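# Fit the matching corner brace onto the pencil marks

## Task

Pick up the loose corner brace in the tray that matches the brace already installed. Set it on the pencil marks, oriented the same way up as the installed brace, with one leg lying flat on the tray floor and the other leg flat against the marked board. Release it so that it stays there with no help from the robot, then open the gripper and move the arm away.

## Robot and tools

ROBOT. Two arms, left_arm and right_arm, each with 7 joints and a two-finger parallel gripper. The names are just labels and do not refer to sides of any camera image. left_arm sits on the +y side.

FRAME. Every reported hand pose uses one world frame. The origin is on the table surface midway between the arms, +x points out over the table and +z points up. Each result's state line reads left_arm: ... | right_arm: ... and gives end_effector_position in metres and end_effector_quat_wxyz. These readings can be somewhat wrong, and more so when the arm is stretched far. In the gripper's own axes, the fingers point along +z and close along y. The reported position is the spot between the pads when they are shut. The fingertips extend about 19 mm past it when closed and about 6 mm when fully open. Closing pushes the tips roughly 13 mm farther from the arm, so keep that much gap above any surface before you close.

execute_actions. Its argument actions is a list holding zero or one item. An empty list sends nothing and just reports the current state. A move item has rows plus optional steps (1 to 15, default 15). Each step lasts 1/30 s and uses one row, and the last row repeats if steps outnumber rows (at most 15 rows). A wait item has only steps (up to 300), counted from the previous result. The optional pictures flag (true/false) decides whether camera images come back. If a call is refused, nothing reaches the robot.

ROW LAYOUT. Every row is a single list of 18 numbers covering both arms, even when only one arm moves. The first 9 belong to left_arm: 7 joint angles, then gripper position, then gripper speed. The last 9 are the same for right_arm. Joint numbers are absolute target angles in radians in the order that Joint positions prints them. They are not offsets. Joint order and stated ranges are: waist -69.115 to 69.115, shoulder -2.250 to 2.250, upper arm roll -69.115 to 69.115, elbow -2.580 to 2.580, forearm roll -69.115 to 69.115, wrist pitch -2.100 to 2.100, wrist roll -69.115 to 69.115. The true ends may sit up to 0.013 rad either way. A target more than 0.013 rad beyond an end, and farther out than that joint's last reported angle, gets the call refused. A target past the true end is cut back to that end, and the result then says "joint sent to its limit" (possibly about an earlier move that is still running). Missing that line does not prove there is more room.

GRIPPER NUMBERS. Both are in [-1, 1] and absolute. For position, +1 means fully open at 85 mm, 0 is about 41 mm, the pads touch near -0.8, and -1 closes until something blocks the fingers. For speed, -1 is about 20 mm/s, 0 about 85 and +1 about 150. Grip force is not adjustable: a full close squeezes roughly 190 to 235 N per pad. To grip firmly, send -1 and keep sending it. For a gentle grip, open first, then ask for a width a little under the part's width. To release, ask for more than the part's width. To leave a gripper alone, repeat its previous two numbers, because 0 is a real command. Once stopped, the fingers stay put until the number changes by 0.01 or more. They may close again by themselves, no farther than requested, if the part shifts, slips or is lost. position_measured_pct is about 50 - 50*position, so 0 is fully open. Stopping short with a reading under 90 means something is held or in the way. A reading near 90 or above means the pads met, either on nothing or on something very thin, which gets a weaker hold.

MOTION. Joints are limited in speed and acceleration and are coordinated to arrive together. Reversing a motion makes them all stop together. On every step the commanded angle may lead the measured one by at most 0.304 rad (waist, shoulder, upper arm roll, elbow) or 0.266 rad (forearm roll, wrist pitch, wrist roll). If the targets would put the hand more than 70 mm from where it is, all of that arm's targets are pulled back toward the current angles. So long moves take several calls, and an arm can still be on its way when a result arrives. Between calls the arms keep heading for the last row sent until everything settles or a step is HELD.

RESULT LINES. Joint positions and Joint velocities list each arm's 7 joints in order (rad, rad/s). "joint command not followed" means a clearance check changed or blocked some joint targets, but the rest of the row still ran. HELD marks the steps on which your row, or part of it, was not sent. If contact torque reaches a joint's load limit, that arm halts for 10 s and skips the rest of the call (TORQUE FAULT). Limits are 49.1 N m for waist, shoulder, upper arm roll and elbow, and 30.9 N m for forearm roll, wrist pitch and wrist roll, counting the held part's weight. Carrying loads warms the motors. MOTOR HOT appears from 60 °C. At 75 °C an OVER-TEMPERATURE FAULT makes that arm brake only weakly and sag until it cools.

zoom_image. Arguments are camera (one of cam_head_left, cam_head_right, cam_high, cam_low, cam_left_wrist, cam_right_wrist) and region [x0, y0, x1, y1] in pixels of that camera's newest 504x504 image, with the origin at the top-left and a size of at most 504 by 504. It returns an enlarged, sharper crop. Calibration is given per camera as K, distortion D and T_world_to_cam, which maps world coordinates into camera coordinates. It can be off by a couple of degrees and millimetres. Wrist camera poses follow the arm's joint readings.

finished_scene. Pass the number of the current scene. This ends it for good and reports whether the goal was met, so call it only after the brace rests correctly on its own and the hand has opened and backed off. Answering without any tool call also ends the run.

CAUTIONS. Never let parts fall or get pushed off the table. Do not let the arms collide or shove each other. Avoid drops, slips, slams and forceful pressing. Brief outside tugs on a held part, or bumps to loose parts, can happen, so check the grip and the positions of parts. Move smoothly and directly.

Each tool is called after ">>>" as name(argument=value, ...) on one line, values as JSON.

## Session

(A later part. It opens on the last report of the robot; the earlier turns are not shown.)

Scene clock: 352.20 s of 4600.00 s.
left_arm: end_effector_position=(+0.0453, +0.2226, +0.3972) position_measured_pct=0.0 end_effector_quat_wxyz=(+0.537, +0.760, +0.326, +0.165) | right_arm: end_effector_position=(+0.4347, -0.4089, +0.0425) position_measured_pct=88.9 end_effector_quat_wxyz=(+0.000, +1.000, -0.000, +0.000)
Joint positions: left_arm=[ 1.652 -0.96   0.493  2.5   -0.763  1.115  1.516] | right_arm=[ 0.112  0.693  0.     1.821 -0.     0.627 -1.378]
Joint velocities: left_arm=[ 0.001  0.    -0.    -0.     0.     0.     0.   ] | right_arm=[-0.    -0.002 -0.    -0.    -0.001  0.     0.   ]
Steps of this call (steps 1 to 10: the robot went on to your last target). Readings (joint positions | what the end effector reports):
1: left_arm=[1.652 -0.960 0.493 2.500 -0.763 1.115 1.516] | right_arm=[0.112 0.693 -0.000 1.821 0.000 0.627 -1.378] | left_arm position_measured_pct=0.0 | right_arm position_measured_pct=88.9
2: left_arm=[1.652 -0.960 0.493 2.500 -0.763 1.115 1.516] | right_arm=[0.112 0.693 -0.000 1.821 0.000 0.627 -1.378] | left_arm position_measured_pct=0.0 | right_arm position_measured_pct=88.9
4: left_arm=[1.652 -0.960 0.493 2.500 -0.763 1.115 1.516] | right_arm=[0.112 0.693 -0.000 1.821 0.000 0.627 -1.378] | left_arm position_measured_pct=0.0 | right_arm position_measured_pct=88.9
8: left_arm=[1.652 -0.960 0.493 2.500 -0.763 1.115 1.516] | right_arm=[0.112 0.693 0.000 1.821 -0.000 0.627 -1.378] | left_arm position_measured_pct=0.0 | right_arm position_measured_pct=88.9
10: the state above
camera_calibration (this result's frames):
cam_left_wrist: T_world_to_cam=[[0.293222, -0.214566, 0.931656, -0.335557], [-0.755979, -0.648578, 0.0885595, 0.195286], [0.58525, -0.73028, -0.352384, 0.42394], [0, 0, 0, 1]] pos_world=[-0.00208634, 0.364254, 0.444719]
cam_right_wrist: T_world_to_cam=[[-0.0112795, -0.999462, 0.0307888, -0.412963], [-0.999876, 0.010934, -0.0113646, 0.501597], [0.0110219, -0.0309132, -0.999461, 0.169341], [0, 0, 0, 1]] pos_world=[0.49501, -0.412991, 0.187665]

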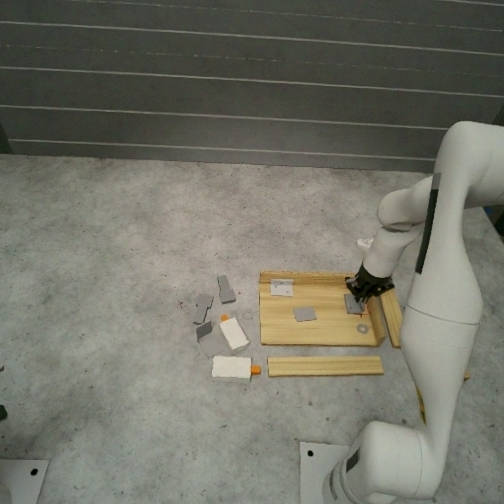

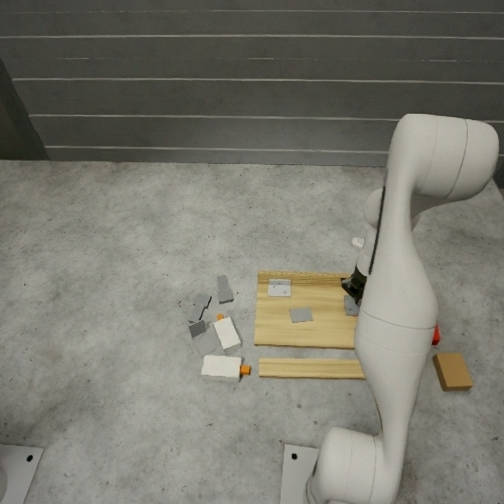

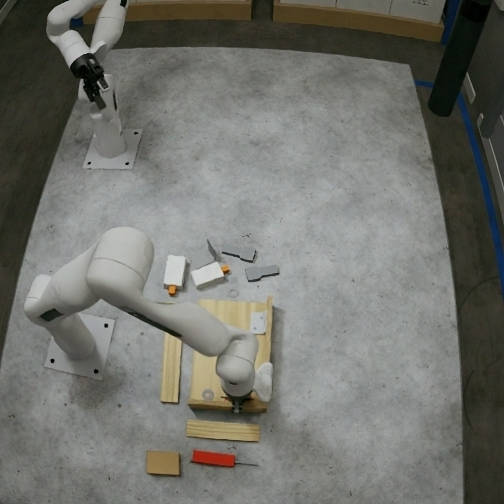

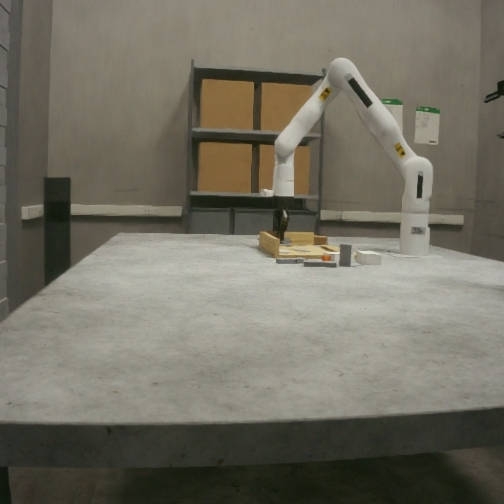

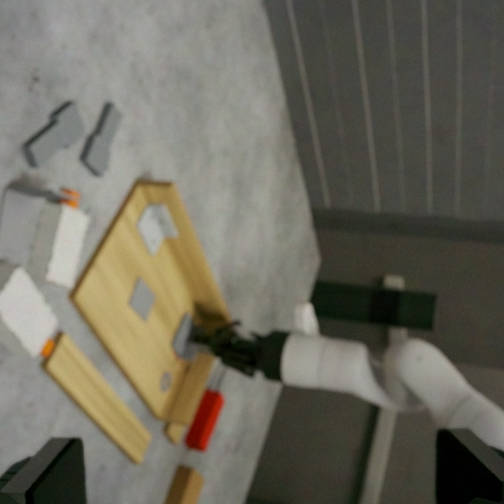

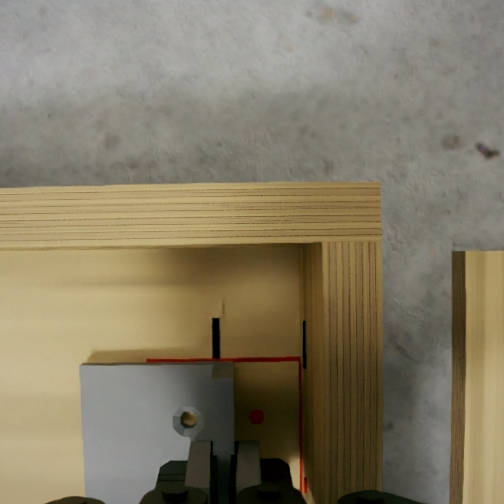

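>>> execute_actions(actions=[{"rows": [[1.652, -0.96, 0.493, 2.5, -0.763, 1.115, 1.516, 1, 0, 0.1119, 0.6947, 0.0, 1.8214, 0.0, 0.6255, -1.3776, -1, -0.5], [1.652, -0.96, 0.493, 2.5, -0.763, 1.115, 1.516, 1, 0, 0.1119, 0.6959, 0.0, 1.8218, 0.0, 0.6239, -1.3776, -1, -0.5]], "steps": 14}], pictures=false)

Scene clock: 364.67 s of 4600.00 s.
left_arm: end_effector_position=(+0.0453, +0.2226, +0.3972) position_measured_pct=0.0 end_effector_quat_wxyz=(+0.537, +0.760, +0.326, +0.165) | right_arm: end_effector_position=(+0.4347, -0.4089, +0.0415) position_measured_pct=88.9 end_effector_quat_wxyz=(+0.000, +1.000, -0.000, +0.000)
Joint positions: left_arm=[ 1.652 -0.96   0.493  2.5   -0.763  1.115  1.516] | right_arm=[ 0.112  0.695  0.     1.822 -0.     0.624 -1.378]
Joint velocities: left_arm=[ 0.001  0.    -0.     0.    -0.     0.    -0.   ] | right_arm=[-0.    -0.001  0.     0.001 -0.001  0.    -0.   ]
Steps of this call (steps 1 to 15: the robot went on to your last target; steps 16 to 90: nothing new was sent; then 9.00 s passed at rest; steps 91 to 104: all 14 steps of this action). Readings (joint positions | what the end effector reports):
91: left_arm=[1.652 -0.960 0.493 2.500 -0.763 1.115 1.516] | right_arm=[0.112 0.694 0.000 1.821 -0.000 0.627 -1.378] | left_arm position_measured_pct=0.0 | right_arm position_measured_pct=88.9
92: left_arm=[1.652 -0.960 0.493 2.500 -0.763 1.115 1.516] | right_arm=[0.112 0.694 0.000 1.821 -0.000 0.626 -1.378] | left_arm position_measured_pct=0.0 | right_arm position_measured_pct=88.9
94: left_arm=[1.652 -0.960 0.493 2.500 -0.763 1.115 1.516] | right_arm=[0.112 0.695 0.000 1.822 0.000 0.625 -1.378] | left_arm position_measured_pct=0.0 | right_arm position_measured_pct=88.9
98: left_arm=[1.652 -0.960 0.493 2.500 -0.763 1.115 1.516] | right_arm=[0.112 0.695 0.000 1.822 -0.000 0.624 -1.378] | left_arm position_measured_pct=0.0 | right_arm position_measured_pct=88.9
104: the state above

>>> execute_actions(actions=[{"rows": [[1.652, -0.96, 0.493, 2.5, -0.763, 1.115, 1.516, 1, 0, 0.1119, 0.6955, 0.0, 1.8217, 0.0, 0.6244, -1.3776, -0.52, -0.5]], "steps": 15}])

>>> zoom_image(camera="cam_right_wrist", region=[70, 290, 370, 504])

Scene clock: 373.83 s of 4600.00 s.
left_arm: end_effector_position=(+0.0453, +0.2226, +0.3972) position_measured_pct=0.0 end_effector_quat_wxyz=(+0.537, +0.760, +0.326, +0.165) | right_arm: end_effector_position=(+0.4347, -0.4084, +0.0415) position_measured_pct=76.2 end_effector_quat_wxyz=(-0.000, +1.000, -0.000, -0.000)
Joint positions: left_arm=[ 1.652 -0.96   0.493  2.5   -0.763  1.115  1.516] | right_arm=[ 0.112  0.695 -0.001  1.822 -0.     0.625 -1.378]
Joint velocities: left_arm=[ 0.     0.     0.     0.001  0.     0.    -0.   ] | right_arm=[-0.001  0.001  0.001  0.001 -0.    -0.     0.   ]
Steps of this call (steps 1 to 15: the robot went on to your last target; steps 16 to 90: nothing new was sent; then 5.67 s passed at rest; steps 91 to 105: all 15 steps of this action). Readings (joint positions | what the end effector reports):
91: left_arm=[1.652 -0.960 0.493 2.500 -0.763 1.115 1.516] | right_arm=[0.112 0.695 0.000 1.822 -0.000 0.624 -1.378] | left_arm position_measured_pct=0.0 | right_arm position_measured_pct=88.9
92: left_arm=[1.652 -0.960 0.493 2.500 -0.763 1.115 1.516] | right_arm=[0.112 0.695 0.000 1.822 0.000 0.624 -1.378] | left_arm position_measured_pct=0.0 | right_arm position_measured_pct=88.9
94: left_arm=[1.652 -0.960 0.493 2.500 -0.763 1.115 1.516] | right_arm=[0.112 0.696 0.000 1.822 0.000 0.624 -1.378] | left_arm position_measured_pct=0.0 | right_arm position_measured_pct=86.1
98: left_arm=[1.652 -0.960 0.493 2.500 -0.763 1.115 1.516] | right_arm=[0.112 0.696 -0.000 1.822 -0.000 0.624 -1.378] | left_arm position_measured_pct=0.0 | right_arm position_measured_pct=79.4
105: the state above
camera_calibration (this result's frames):
cam_left_wrist: T_world_to_cam=[[0.293222, -0.214566, 0.931656, -0.335557], [-0.755979, -0.648578, 0.0885595, 0.195286], [0.58525, -0.73028, -0.352384, 0.42394], [0, 0, 0, 1]] pos_world=[-0.00208632, 0.364254, 0.444719]
cam_right_wrist: T_world_to_cam=[[-0.0107126, -0.999485, 0.0302532, -0.412659], [-0.999884, 0.0103785, -0.0111771, 0.501318], [0.0108574, -0.0303694, -0.99948, 0.168616], [0, 0, 0, 1]] pos_world=[0.495008, -0.412528, 0.186616]

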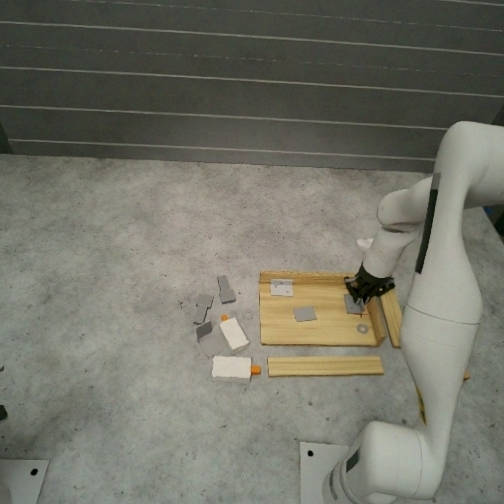

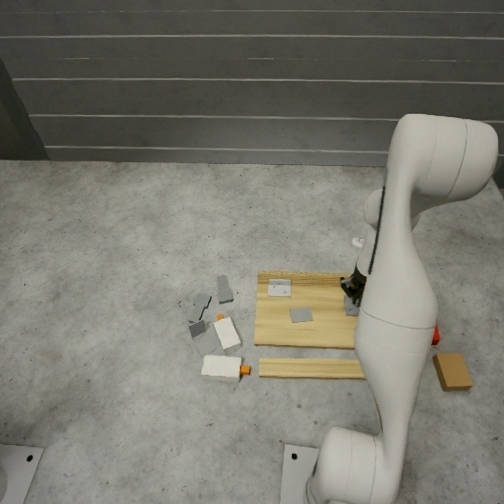

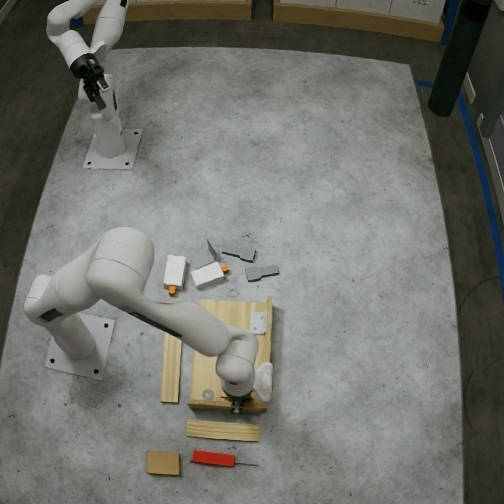

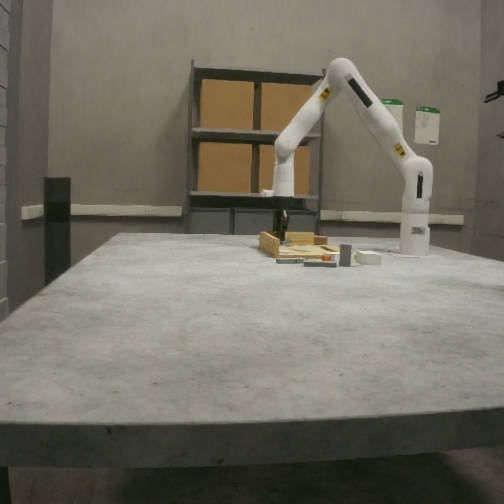

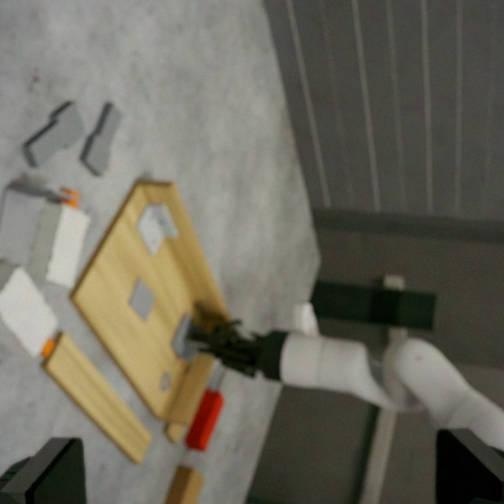

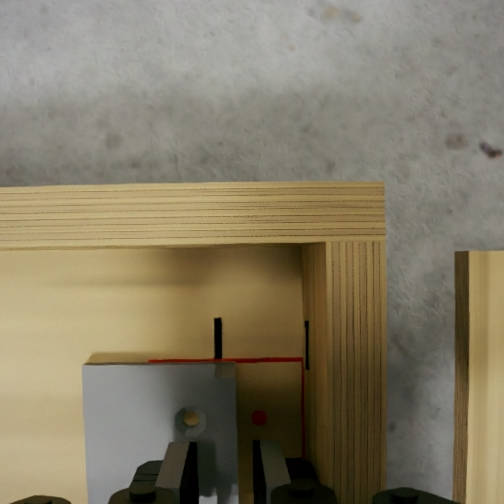

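Region (70, 290, 370, 504) of cam_right_wrist's 504x504 image, scaled by 1.680; it fills the top 360 rows of this view, and the rest is white.

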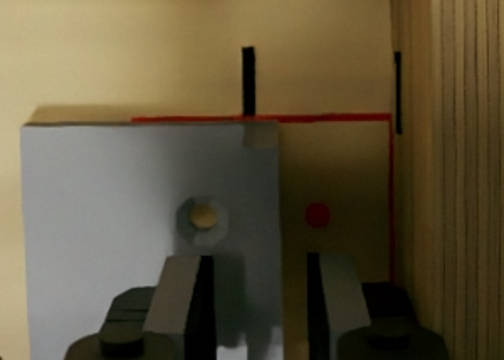

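>>> execute_actions(actions=[{"rows": [[1.652, -0.96, 0.493, 2.5, -0.763, 1.115, 1.516, 1, 0, 0.1119, 0.6955, 0.0, 1.8217, 0.0, 0.6244, -1.3776, -0.57, -0.5]], "steps": 6}], pictures=false)

>>> execute_actions(actions=[{"rows": [[1.652, -0.96, 0.493, 2.5, -0.763, 1.115, 1.516, 1, 0, 0.1119, 0.6129, 0.0, 1.7913, 0.0, 0.7374, -1.3776, -0.57, -0.5]], "steps": 13}], pictures=false)

>>> execute_actions(actions=[{"rows": [[1.652, -0.96, 0.493, 2.5, -0.763, 1.115, 1.516, 1, 0, 0.1647, 0.624, 0.0, 1.7675, 0.0, 0.7501, -1.3248, 0.7, 0.5]], "steps": 15}], pictures=false)

>>> execute_actions(actions=[{"steps": 12}])

Scene clock: 409.37 s of 4600.00 s.
left_arm: end_effector_position=(+0.0453, +0.2226, +0.3972) position_measured_pct=0.0 end_effector_quat_wxyz=(+0.537, +0.760, +0.326, +0.165) | right_arm: end_effector_position=(+0.4347, -0.4089, +0.0415) position_measured_pct=78.2 end_effector_quat_wxyz=(+0.000, +1.000, -0.000, -0.000)
Joint positions: left_arm=[ 1.652 -0.96   0.493  2.5   -0.763  1.115  1.516] | right_arm=[ 0.112  0.695  0.     1.822  0.     0.624 -1.378]
Joint velocities: left_arm=[-0.     0.001  0.    -0.     0.    -0.001  0.   ] | right_arm=[ 0.002  0.    -0.     0.001  0.001 -0.    -0.   ]
Steps of this call (steps 1 to 15: the robot went on to your last target; steps 16 to 90: nothing new was sent; then 32.33 s passed at rest; steps 91 to 96: all 6 steps of this action). Readings (joint positions | what the end effector reports):
91: left_arm=[1.652 -0.960 0.493 2.500 -0.763 1.115 1.516] | right_arm=[0.111 0.695 -0.000 1.822 -0.000 0.625 -1.378] | left_arm position_measured_pct=0.0 | right_arm position_measured_pct=76.2
92: left_arm=[1.652 -0.960 0.493 2.500 -0.763 1.115 1.516] | right_arm=[0.112 0.695 -0.000 1.822 -0.000 0.624 -1.378] | left_arm position_measured_pct=0.0 | right_arm position_measured_pct=76.2
94: left_arm=[1.652 -0.960 0.493 2.500 -0.763 1.115 1.516] | right_arm=[0.112 0.695 -0.000 1.822 0.000 0.624 -1.378] | left_arm position_measured_pct=0.0 | right_arm position_measured_pct=77.8
96: the state above

Scene clock: 409.80 s of 4600.00 s.
left_arm: end_effector_position=(+0.0453, +0.2226, +0.3972) position_measured_pct=0.0 end_effector_quat_wxyz=(+0.537, +0.760, +0.326, +0.165) | right_arm: end_effector_position=(+0.4344, -0.4089, +0.0842) position_measured_pct=78.6 end_effector_quat_wxyz=(-0.000, +1.000, -0.000, -0.001)
Joint positions: left_arm=[ 1.652 -0.96   0.493  2.5   -0.763  1.115  1.516] | right_arm=[ 0.112  0.615  0.     1.791 -0.     0.737 -1.378]
Joint velocities: left_arm=[-0.001  0.001  0.     0.     0.    -0.     0.   ] | right_arm=[ 0.    -0.016  0.    -0.001  0.     0.006  0.   ]
Steps of this call (steps 1 to 13: all 13 steps of this action). Readings (joint positions | what the end effector reports):
1: left_arm=[1.652 -0.960 0.493 2.500 -0.763 1.115 1.516] | right_arm=[0.112 0.695 0.000 1.822 0.000 0.625 -1.378] | left_arm position_measured_pct=0.0 | right_arm position_measured_pct=78.2
2: left_arm=[1.652 -0.960 0.493 2.500 -0.763 1.115 1.516] | right_arm=[0.112 0.689 -0.000 1.820 0.000 0.631 -1.378] | left_arm position_measured_pct=0.0 | right_arm position_measured_pct=78.6
4: left_arm=[1.652 -0.960 0.493 2.500 -0.763 1.115 1.516] | right_arm=[0.112 0.662 -0.000 1.811 -0.000 0.665 -1.378] | left_arm position_measured_pct=0.0 | right_arm position_measured_pct=78.6
8: left_arm=[1.652 -0.960 0.493 2.500 -0.763 1.115 1.516] | right_arm=[0.112 0.620 0.000 1.793 0.000 0.730 -1.378] | left_arm position_measured_pct=0.0 | right_arm position_measured_pct=78.6
13: the state above

Scene clock: 410.30 s of 4600.00 s.
left_arm: end_effector_position=(+0.0453, +0.2226, +0.3972) position_measured_pct=0.0 end_effector_quat_wxyz=(+0.537, +0.760, +0.326, +0.165) | right_arm: end_effector_position=(+0.4348, -0.4334, +0.0850) position_measured_pct=27.8 end_effector_quat_wxyz=(+0.000, +1.000, -0.000, +0.000)
Joint positions: left_arm=[ 1.652 -0.96   0.493  2.5   -0.763  1.115  1.516] | right_arm=[ 0.164  0.624  0.     1.768  0.     0.75  -1.325]
Joint velocities: left_arm=[ 0.001  0.    -0.     0.     0.     0.     0.   ] | right_arm=[ 0.005  0.002  0.    -0.001 -0.     0.     0.001]
Steps of this call (steps 1 to 15: all 15 steps of this action). Readings (joint positions | what the end effector reports):
1: left_arm=[1.652 -0.960 0.493 2.500 -0.763 1.115 1.516] | right_arm=[0.113 0.615 -0.000 1.791 -0.000 0.737 -1.377] | left_arm position_measured_pct=0.0 | right_arm position_measured_pct=78.6
2: left_arm=[1.652 -0.960 0.493 2.500 -0.763 1.115 1.516] | right_arm=[0.119 0.616 -0.002 1.789 -0.001 0.739 -1.373] | left_arm position_measured_pct=0.0 | right_arm position_measured_pct=77.8
4: left_arm=[1.652 -0.960 0.493 2.500 -0.763 1.115 1.516] | right_arm=[0.142 0.620 -0.002 1.779 -0.000 0.744 -1.351] | left_arm position_measured_pct=0.0 | right_arm position_measured_pct=72.2
8: left_arm=[1.652 -0.960 0.493 2.500 -0.763 1.115 1.516] | right_arm=[0.161 0.623 0.002 1.769 0.000 0.749 -1.327] | left_arm position_measured_pct=0.0 | right_arm position_measured_pct=56.7
15: the state above

Scene clock: 410.70 s of 4600.00 s.
left_arm: end_effector_position=(+0.0453, +0.2226, +0.3972) position_measured_pct=0.0 end_effector_quat_wxyz=(+0.537, +0.760, +0.326, +0.165) | right_arm: end_effector_position=(+0.4347, -0.4336, +0.0850) position_measured_pct=15.1 end_effector_quat_wxyz=(+0.000, +1.000, -0.000, +0.000)
Joint positions: left_arm=[ 1.652 -0.96   0.493  2.5   -0.763  1.115  1.516] | right_arm=[ 0.165  0.624  0.     1.767  0.     0.75  -1.325]
Joint velocities: left_arm=[ 0.001  0.    -0.     0.     0.     0.     0.   ] | right_arm=[ 0.  0.  0. -0.  0. -0.  0.]
Steps of this call (steps 1 to 12: the robot went on to your last target). Readings (joint positions | what the end effector reports):
1: left_arm=[1.652 -0.960 0.493 2.500 -0.763 1.115 1.516] | right_arm=[0.164 0.624 0.000 1.768 0.000 0.750 -1.325] | left_arm position_measured_pct=0.0 | right_arm position_measured_pct=23.8
2: left_arm=[1.652 -0.960 0.493 2.500 -0.763 1.115 1.516] | right_arm=[0.164 0.624 0.000 1.768 0.000 0.750 -1.325] | left_arm position_measured_pct=0.0 | right_arm position_measured_pct=20.2
4: left_arm=[1.652 -0.960 0.493 2.500 -0.763 1.115 1.516] | right_arm=[0.165 0.624 0.000 1.767 0.000 0.750 -1.325] | left_arm position_measured_pct=0.0 | right_arm position_measured_pct=16.3
8: left_arm=[1.652 -0.960 0.493 2.500 -0.763 1.115 1.516] | right_arm=[0.165 0.624 0.000 1.767 0.000 0.750 -1.325] | left_arm position_measured_pct=0.0 | right_arm position_measured_pct=15.1
12: the state above
camera_calibration (this result's frames):
cam_left_wrist: T_world_to_cam=[[0.293222, -0.214565, 0.931656, -0.335557], [-0.755979, -0.648578, 0.0885594, 0.195286], [0.58525, -0.73028, -0.352384, 0.42394], [0, 0, 0, 1]] pos_world=[-0.00208632, 0.364254, 0.444719]
cam_right_wrist: T_world_to_cam=[[-0.0112675, -0.999462, 0.0307883, -0.438976], [-0.999876, 0.0109223, -0.011356, 0.502366], [0.0110136, -0.0309124, -0.999461, 0.211024], [0, 0, 0, 1]] pos_world=[0.495033, -0.437703, 0.23013]

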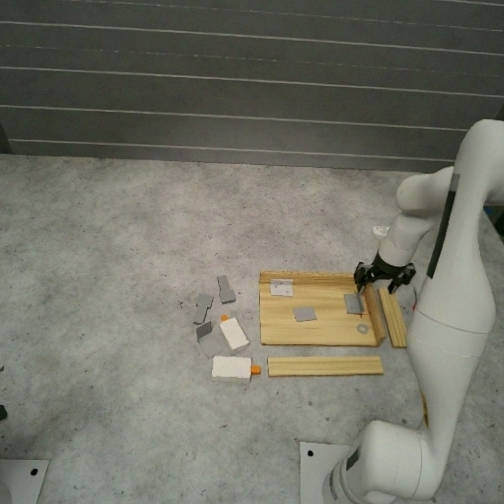

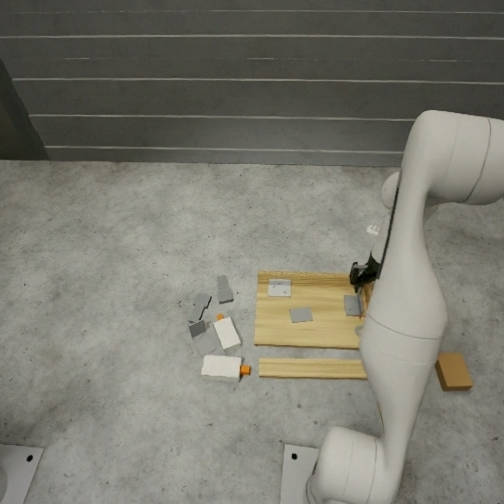

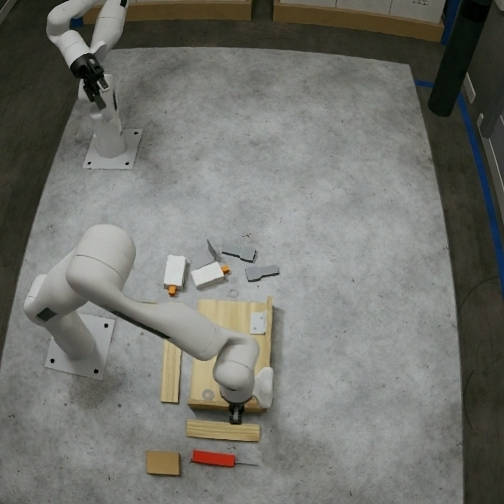

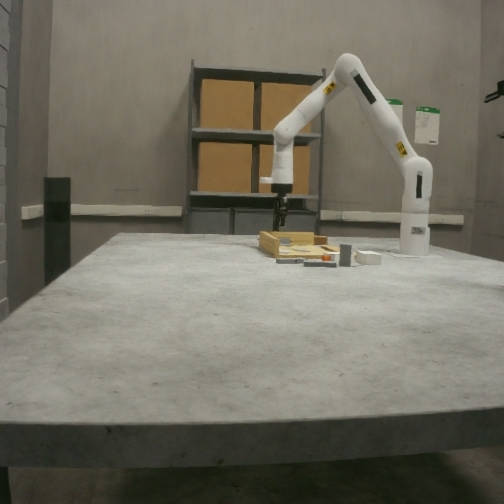

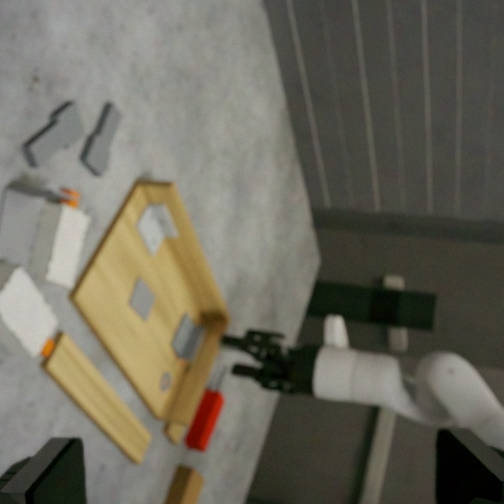

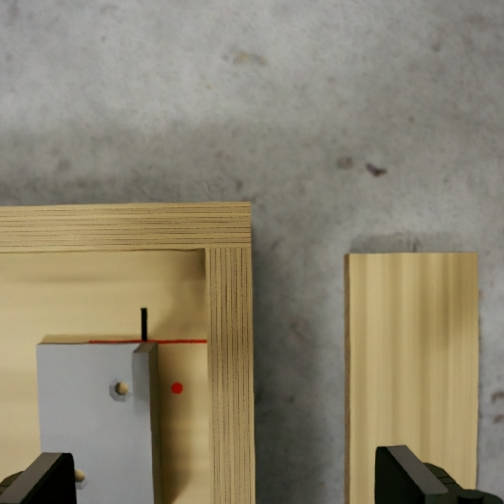

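>>> execute_actions(actions=[{"rows": [[1.652, -0.96, 0.493, 2.5, -0.763, 1.115, 1.516, 1, 0, 0.166, 0.7085, 0.0, 1.7978, 0.0, 0.6353, -1.3236, 0.7, 0.5]], "steps": 15}], pictures=false)

>>> execute_actions(actions=[{"steps": 8}])

Scene clock: 430.00 s of 4600.00 s.
left_arm: end_effector_position=(+0.0453, +0.2226, +0.3972) position_measured_pct=0.0 end_effector_quat_wxyz=(+0.537, +0.760, +0.326, +0.165) | right_arm: end_effector_position=(+0.4349, -0.4343, +0.0404) position_measured_pct=15.1 end_effector_quat_wxyz=(+0.000, +1.000, -0.000, +0.000)
Joint positions: left_arm=[ 1.652 -0.96   0.493  2.5   -0.763  1.115  1.516] | right_arm=[ 0.166  0.708  0.     1.798  0.     0.635 -1.324]
Joint velocities: left_arm=[ 0.001  0.    -0.     0.     0.    -0.    -0.   ] | right_arm=[ 0.001  0.011 -0.     0.001  0.001 -0.002 -0.   ]
Steps of this call (steps 1 to 15: the robot went on to your last target; steps 16 to 90: nothing new was sent; then 15.80 s passed at rest; steps 91 to 105: all 15 steps of this action). Readings (joint positions | what the end effector reports):
91: left_arm=[1.652 -0.960 0.493 2.500 -0.763 1.115 1.516] | right_arm=[0.165 0.625 0.000 1.768 -0.000 0.749 -1.325] | left_arm position_measured_pct=0.0 | right_arm position_measured_pct=15.1
92: left_arm=[1.652 -0.960 0.493 2.500 -0.763 1.115 1.516] | right_arm=[0.165 0.630 0.000 1.769 -0.000 0.743 -1.325] | left_arm position_measured_pct=0.0 | right_arm position_measured_pct=15.1
94: left_arm=[1.652 -0.960 0.493 2.500 -0.763 1.115 1.516] | right_arm=[0.165 0.658 0.000 1.777 -0.000 0.709 -1.324] | left_arm position_measured_pct=0.0 | right_arm position_measured_pct=15.1
98: left_arm=[1.652 -0.960 0.493 2.500 -0.763 1.115 1.516] | right_arm=[0.166 0.701 -0.000 1.796 0.000 0.643 -1.324] | left_arm position_measured_pct=0.0 | right_arm position_measured_pct=15.1
105: the state above

Scene clock: 430.27 s of 4600.00 s.
left_arm: end_effector_position=(+0.0453, +0.2226, +0.3972) position_measured_pct=0.0 end_effector_quat_wxyz=(+0.537, +0.760, +0.326, +0.165) | right_arm: end_effector_position=(+0.4347, -0.4343, +0.0400) position_measured_pct=15.1 end_effector_quat_wxyz=(+0.000, +1.000, -0.001, +0.000)
Joint positions: left_arm=[ 1.652 -0.96   0.493  2.5   -0.763  1.115  1.516] | right_arm=[ 0.166  0.708  0.     1.798  0.     0.635 -1.324]
Joint velocities: left_arm=[ 0.001  0.001 -0.     0.    -0.001 -0.     0.   ] | right_arm=[-0.    -0.001  0.    -0.001  0.    -0.    -0.   ]
Steps of this call (steps 1 to 8: the robot went on to your last target). Readings (joint positions | what the end effector reports):
1: left_arm=[1.652 -0.960 0.493 2.500 -0.763 1.115 1.516] | right_arm=[0.166 0.708 0.000 1.798 0.000 0.635 -1.324] | left_arm position_measured_pct=0.0 | right_arm position_measured_pct=15.1
2: left_arm=[1.652 -0.960 0.493 2.500 -0.763 1.115 1.516] | right_arm=[0.166 0.708 0.000 1.798 0.000 0.635 -1.324] | left_arm position_measured_pct=0.0 | right_arm position_measured_pct=15.1
4: left_arm=[1.652 -0.960 0.493 2.500 -0.763 1.115 1.516] | right_arm=[0.166 0.708 -0.000 1.798 0.000 0.635 -1.324] | left_arm position_measured_pct=0.0 | right_arm position_measured_pct=15.1
8: the state above
camera_calibration (this result's frames):
cam_left_wrist: T_world_to_cam=[[0.293222, -0.214566, 0.931656, -0.335557], [-0.755979, -0.648578, 0.0885595, 0.195286], [0.58525, -0.73028, -0.352384, 0.42394], [0, 0, 0, 1]] pos_world=[-0.00208634, 0.364254, 0.444719]
cam_right_wrist: T_world_to_cam=[[-0.0113788, -0.999461, 0.0307997, -0.438167], [-0.999874, 0.0110319, -0.0114075, 0.501924], [0.0110616, -0.0309257, -0.99946, 0.166028], [0, 0, 0, 1]] pos_world=[0.495038, -0.438333, 0.18516]

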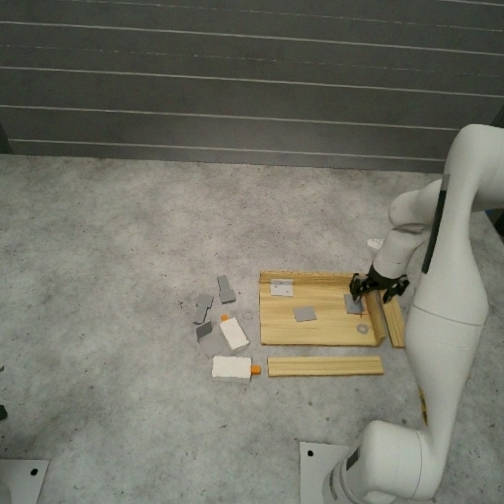

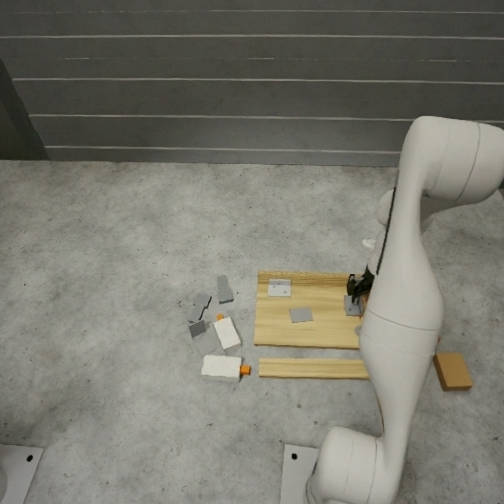

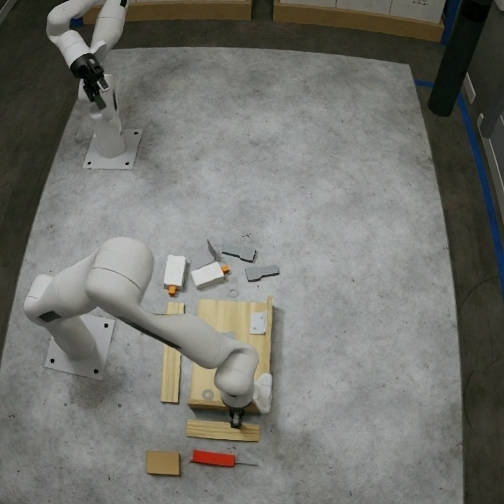

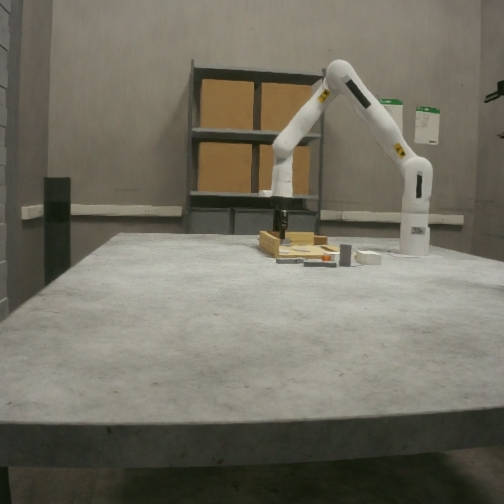

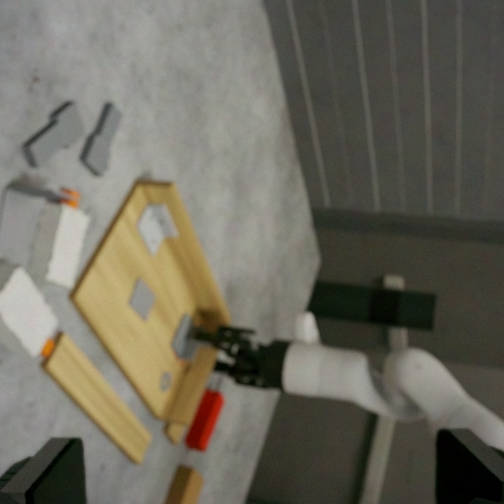

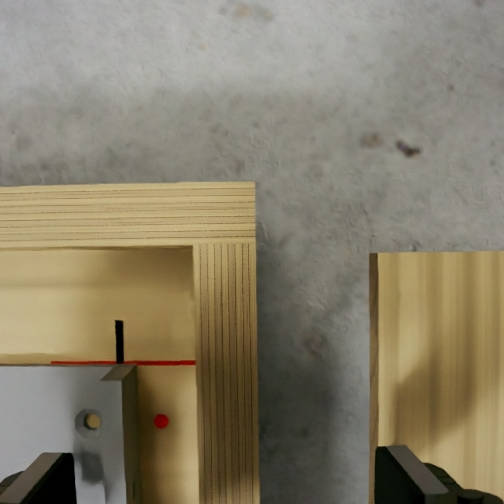

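>>> execute_actions(actions=[{"rows": [[1.652, -0.96, 0.493, 2.5, -0.763, 1.115, 1.516, 1, 0, 0.166, 0.7085, 0.0, 1.7978, 0.0, 0.6353, -1.3236, -0.37, -0.8]], "steps": 15}], pictures=false)

>>> execute_actions(actions=[{"steps": 45}])

>>> zoom_image(camera="cam_right_wrist", region=[30, 290, 330, 504])

Scene clock: 440.97 s of 4600.00 s.
left_arm: end_effector_position=(+0.0453, +0.2226, +0.3972) position_measured_pct=0.0 end_effector_quat_wxyz=(+0.537, +0.760, +0.326, +0.165) | right_arm: end_effector_position=(+0.4347, -0.4343, +0.0400) position_measured_pct=29.4 end_effector_quat_wxyz=(-0.000, +1.000, -0.001, -0.000)
Joint positions: left_arm=[ 1.652 -0.96   0.493  2.5   -0.763  1.115  1.516] | right_arm=[ 0.166  0.709 -0.     1.798  0.     0.635 -1.324]
Joint velocities: left_arm=[ 0.001  0.001  0.     0.    -0.    -0.     0.   ] | right_arm=[-0. -0. -0. -0. -0. -0.  0.]
Steps of this call (steps 1 to 15: the robot went on to your last target; steps 16 to 90: nothing new was sent; then 7.20 s passed at rest; steps 91 to 105: all 15 steps of this action). Readings (joint positions | what the end effector reports):
91: left_arm=[1.652 -0.960 0.493 2.500 -0.763 1.115 1.516] | right_arm=[0.166 0.708 0.000 1.798 -0.000 0.635 -1.324] | left_arm position_measured_pct=0.0 | right_arm position_measured_pct=15.1
92: left_arm=[1.652 -0.960 0.493 2.500 -0.763 1.115 1.516] | right_arm=[0.166 0.708 0.000 1.798 0.000 0.635 -1.324] | left_arm position_measured_pct=0.0 | right_arm position_measured_pct=15.1
94: left_arm=[1.652 -0.960 0.493 2.500 -0.763 1.115 1.516] | right_arm=[0.166 0.708 0.000 1.798 -0.000 0.635 -1.324] | left_arm position_measured_pct=0.0 | right_arm position_measured_pct=16.7
98: left_arm=[1.652 -0.960 0.493 2.500 -0.763 1.115 1.516] | right_arm=[0.166 0.708 0.000 1.798 -0.000 0.635 -1.324] | left_arm position_measured_pct=0.0 | right_arm position_measured_pct=21.0
105: the state above

Scene clock: 442.47 s of 4600.00 s.
left_arm: end_effector_position=(+0.0453, +0.2226, +0.3972) position_measured_pct=0.0 end_effector_quat_wxyz=(+0.537, +0.760, +0.326, +0.165) | right_arm: end_effector_position=(+0.4348, -0.4340, +0.0400) position_measured_pct=68.7 end_effector_quat_wxyz=(-0.000, +1.000, -0.000, +0.000)
Joint positions: left_arm=[ 1.652 -0.96   0.493  2.5   -0.763  1.115  1.516] | right_arm=[ 0.166  0.708 -0.     1.798 -0.     0.635 -1.324]
Joint velocities: left_arm=[ 0.002 -0.    -0.     0.     0.    -0.    -0.   ] | right_arm=[-0.     0.     0.    -0.     0.001  0.    -0.   ]
Steps of this call (steps 1 to 15: the robot went on to your last target; steps 16 to 45: nothing new was sent). Readings (joint positions | what the end effector reports):
1: left_arm=[1.652 -0.960 0.493 2.500 -0.763 1.115 1.516] | right_arm=[0.166 0.709 0.000 1.798 0.000 0.635 -1.324] | left_arm position_measured_pct=0.0 | right_arm position_measured_pct=30.6
2: left_arm=[1.652 -0.960 0.493 2.500 -0.763 1.115 1.516] | right_arm=[0.166 0.709 0.000 1.798 0.000 0.635 -1.324] | left_arm position_measured_pct=0.0 | right_arm position_measured_pct=31.7
4: left_arm=[1.652 -0.960 0.493 2.500 -0.763 1.115 1.516] | right_arm=[0.166 0.708 -0.000 1.798 -0.000 0.635 -1.324] | left_arm position_measured_pct=0.0 | right_arm position_measured_pct=33.7
8: left_arm=[1.652 -0.960 0.493 2.500 -0.763 1.115 1.516] | right_arm=[0.166 0.708 -0.000 1.798 -0.000 0.635 -1.324] | left_arm position_measured_pct=0.0 | right_arm position_measured_pct=38.5
45: the state above
All arms were judged still, so your last target was given up. Only a new action makes them travel on or press farther. Fingers that are still opening or closing keep moving.
camera_calibration (this result's frames):
cam_left_wrist: T_world_to_cam=[[0.293222, -0.214565, 0.931656, -0.335557], [-0.755979, -0.648578, 0.0885596, 0.195286], [0.58525, -0.73028, -0.352384, 0.42394], [0, 0, 0, 1]] pos_world=[-0.00208634, 0.364254, 0.444719]
cam_right_wrist: T_world_to_cam=[[-0.0110604, -0.999473, 0.0305227, -0.438026], [-0.999877, 0.0107161, -0.0114203, 0.501839], [0.0110872, -0.0306452, -0.999469, 0.166157], [0, 0, 0, 1]] pos_world=[0.49509, -0.438081, 0.18517]

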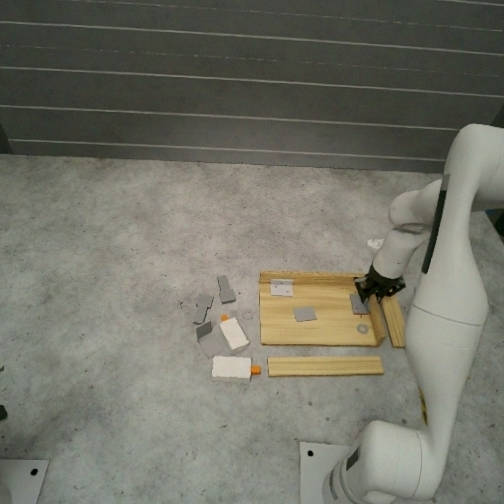

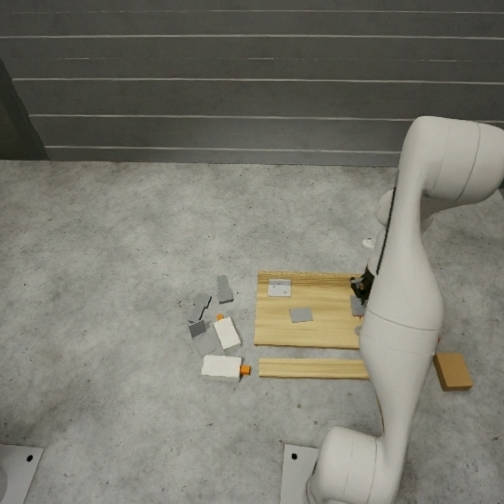

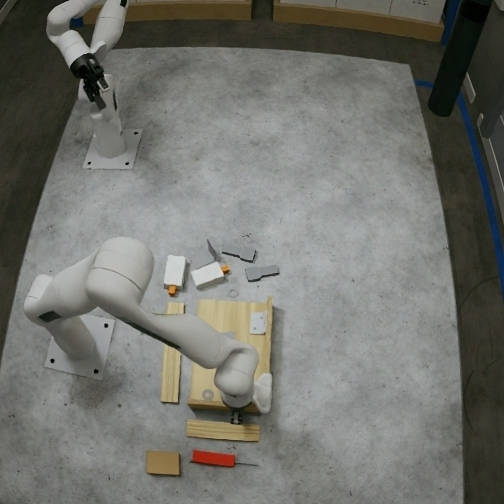

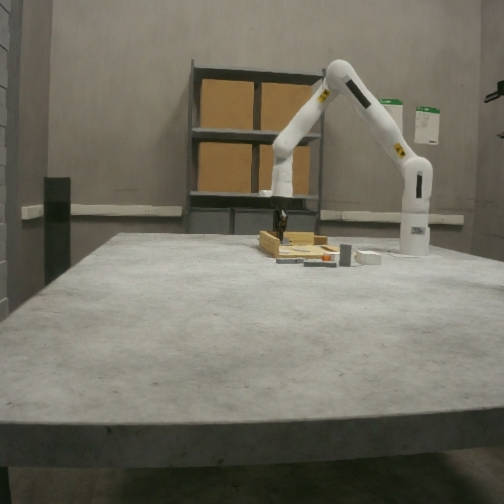

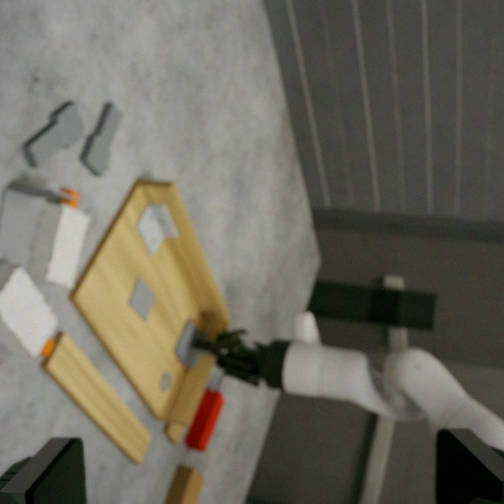

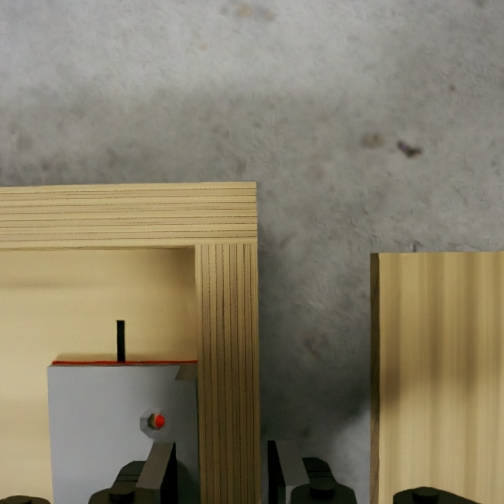

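Region (30, 290, 330, 504) of cam_right_wrist's 504x504 image, scaled by 1.680; it fills the top 360 rows of this view, and the rest is white.

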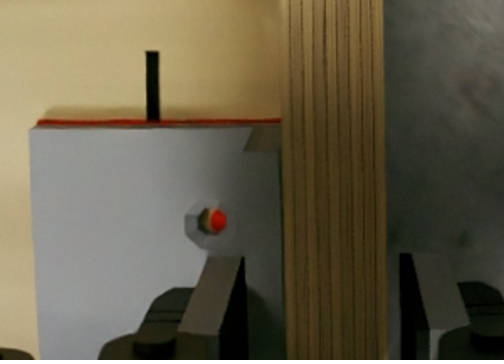

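>>> execute_actions(actions=[])

Scene clock: 463.43 s of 4600.00 s.
left_arm: end_effector_position=(+0.0453, +0.2226, +0.3972) position_measured_pct=0.0 end_effector_quat_wxyz=(+0.537, +0.760, +0.326, +0.165) | right_arm: end_effector_position=(+0.4348, -0.4340, +0.0400) position_measured_pct=68.7 end_effector_quat_wxyz=(-0.000, +1.000, -0.000, +0.000)
Joint positions: left_arm=[ 1.652 -0.96   0.493  2.5   -0.763  1.115  1.516] | right_arm=[ 0.166  0.708 -0.     1.798 -0.     0.635 -1.324]
Joint velocities: left_arm=[ 0.001 -0.     0.     0.    -0.     0.001  0.   ] | right_arm=[ 0.    -0.001 -0.001  0.    -0.001 -0.     0.   ]
Steps of this call (steps 1 to 90: nothing new was sent; then 17.97 s passed at rest). Readings (joint positions | what the end effector reports):
1: left_arm=[1.652 -0.960 0.493 2.500 -0.763 1.115 1.516] | right_arm=[0.166 0.708 -0.000 1.798 -0.000 0.635 -1.324] | left_arm position_measured_pct=0.0 | right_arm position_measured_pct=68.7
2: left_arm=[1.652 -0.960 0.493 2.500 -0.763 1.115 1.516] | right_arm=[0.166 0.708 -0.000 1.798 -0.000 0.635 -1.324] | left_arm position_measured_pct=0.0 | right_arm position_measured_pct=68.7
4: left_arm=[1.652 -0.960 0.493 2.500 -0.763 1.115 1.516] | right_arm=[0.166 0.708 -0.000 1.798 -0.000 0.635 -1.324] | left_arm position_measured_pct=0.0 | right_arm position_measured_pct=68.7
8: left_arm=[1.652 -0.960 0.493 2.500 -0.763 1.115 1.516] | right_arm=[0.166 0.708 -0.000 1.798 -0.000 0.635 -1.324] | left_arm position_measured_pct=0.0 | right_arm position_measured_pct=68.7
90: the state above
camera_calibration (this result's frames):
cam_left_wrist: T_world_to_cam=[[0.293222, -0.214565, 0.931656, -0.335557], [-0.755979, -0.648578, 0.0885595, 0.195286], [0.58525, -0.730279, -0.352384, 0.42394], [0, 0, 0, 1]] pos_world=[-0.00208631, 0.364254, 0.444719]
cam_right_wrist: T_world_to_cam=[[-0.0110612, -0.999473, 0.0305232, -0.438026], [-0.999877, 0.0107169, -0.0114207, 0.501839], [0.0110876, -0.0306458, -0.999469, 0.166157], [0, 0, 0, 1]] pos_world=[0.49509, -0.438081, 0.18517]

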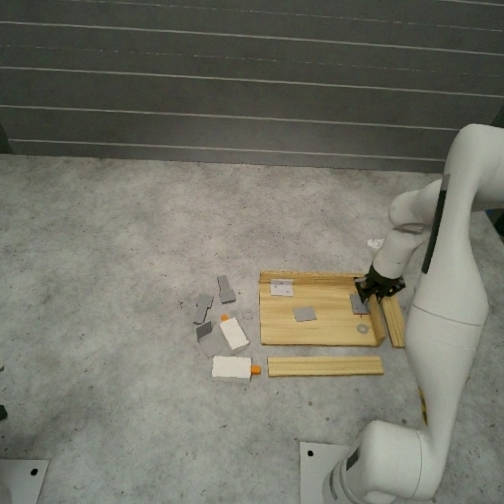

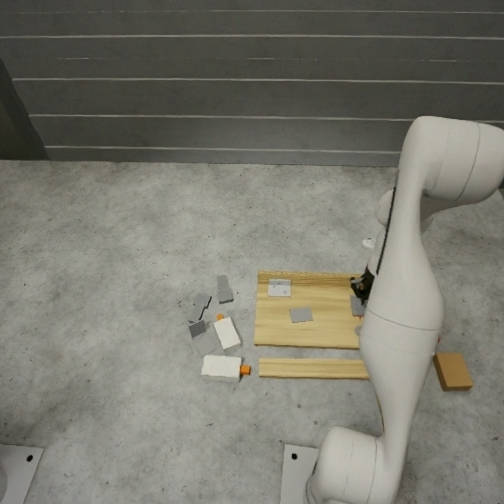

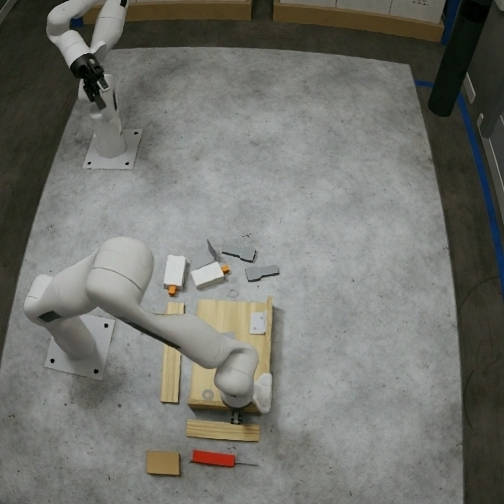

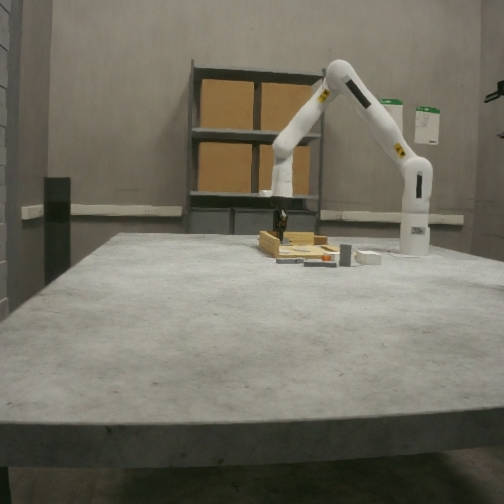

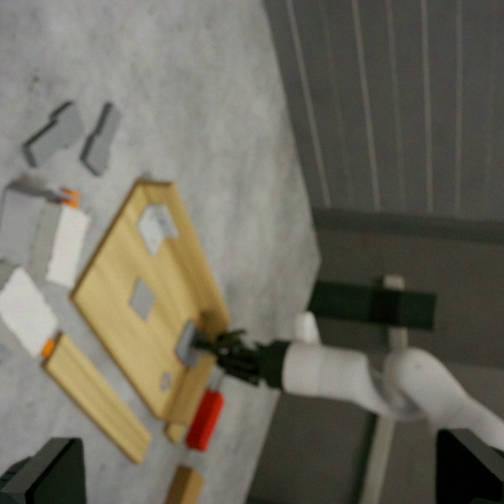

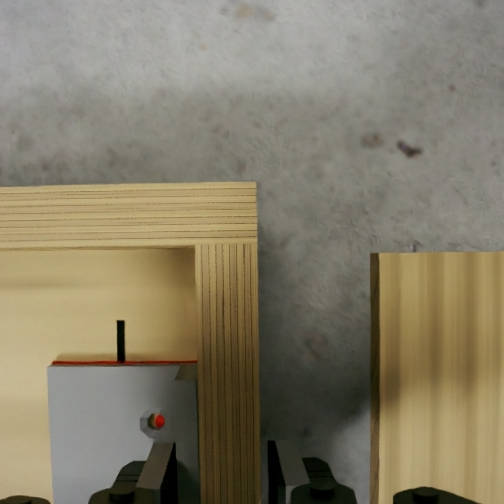

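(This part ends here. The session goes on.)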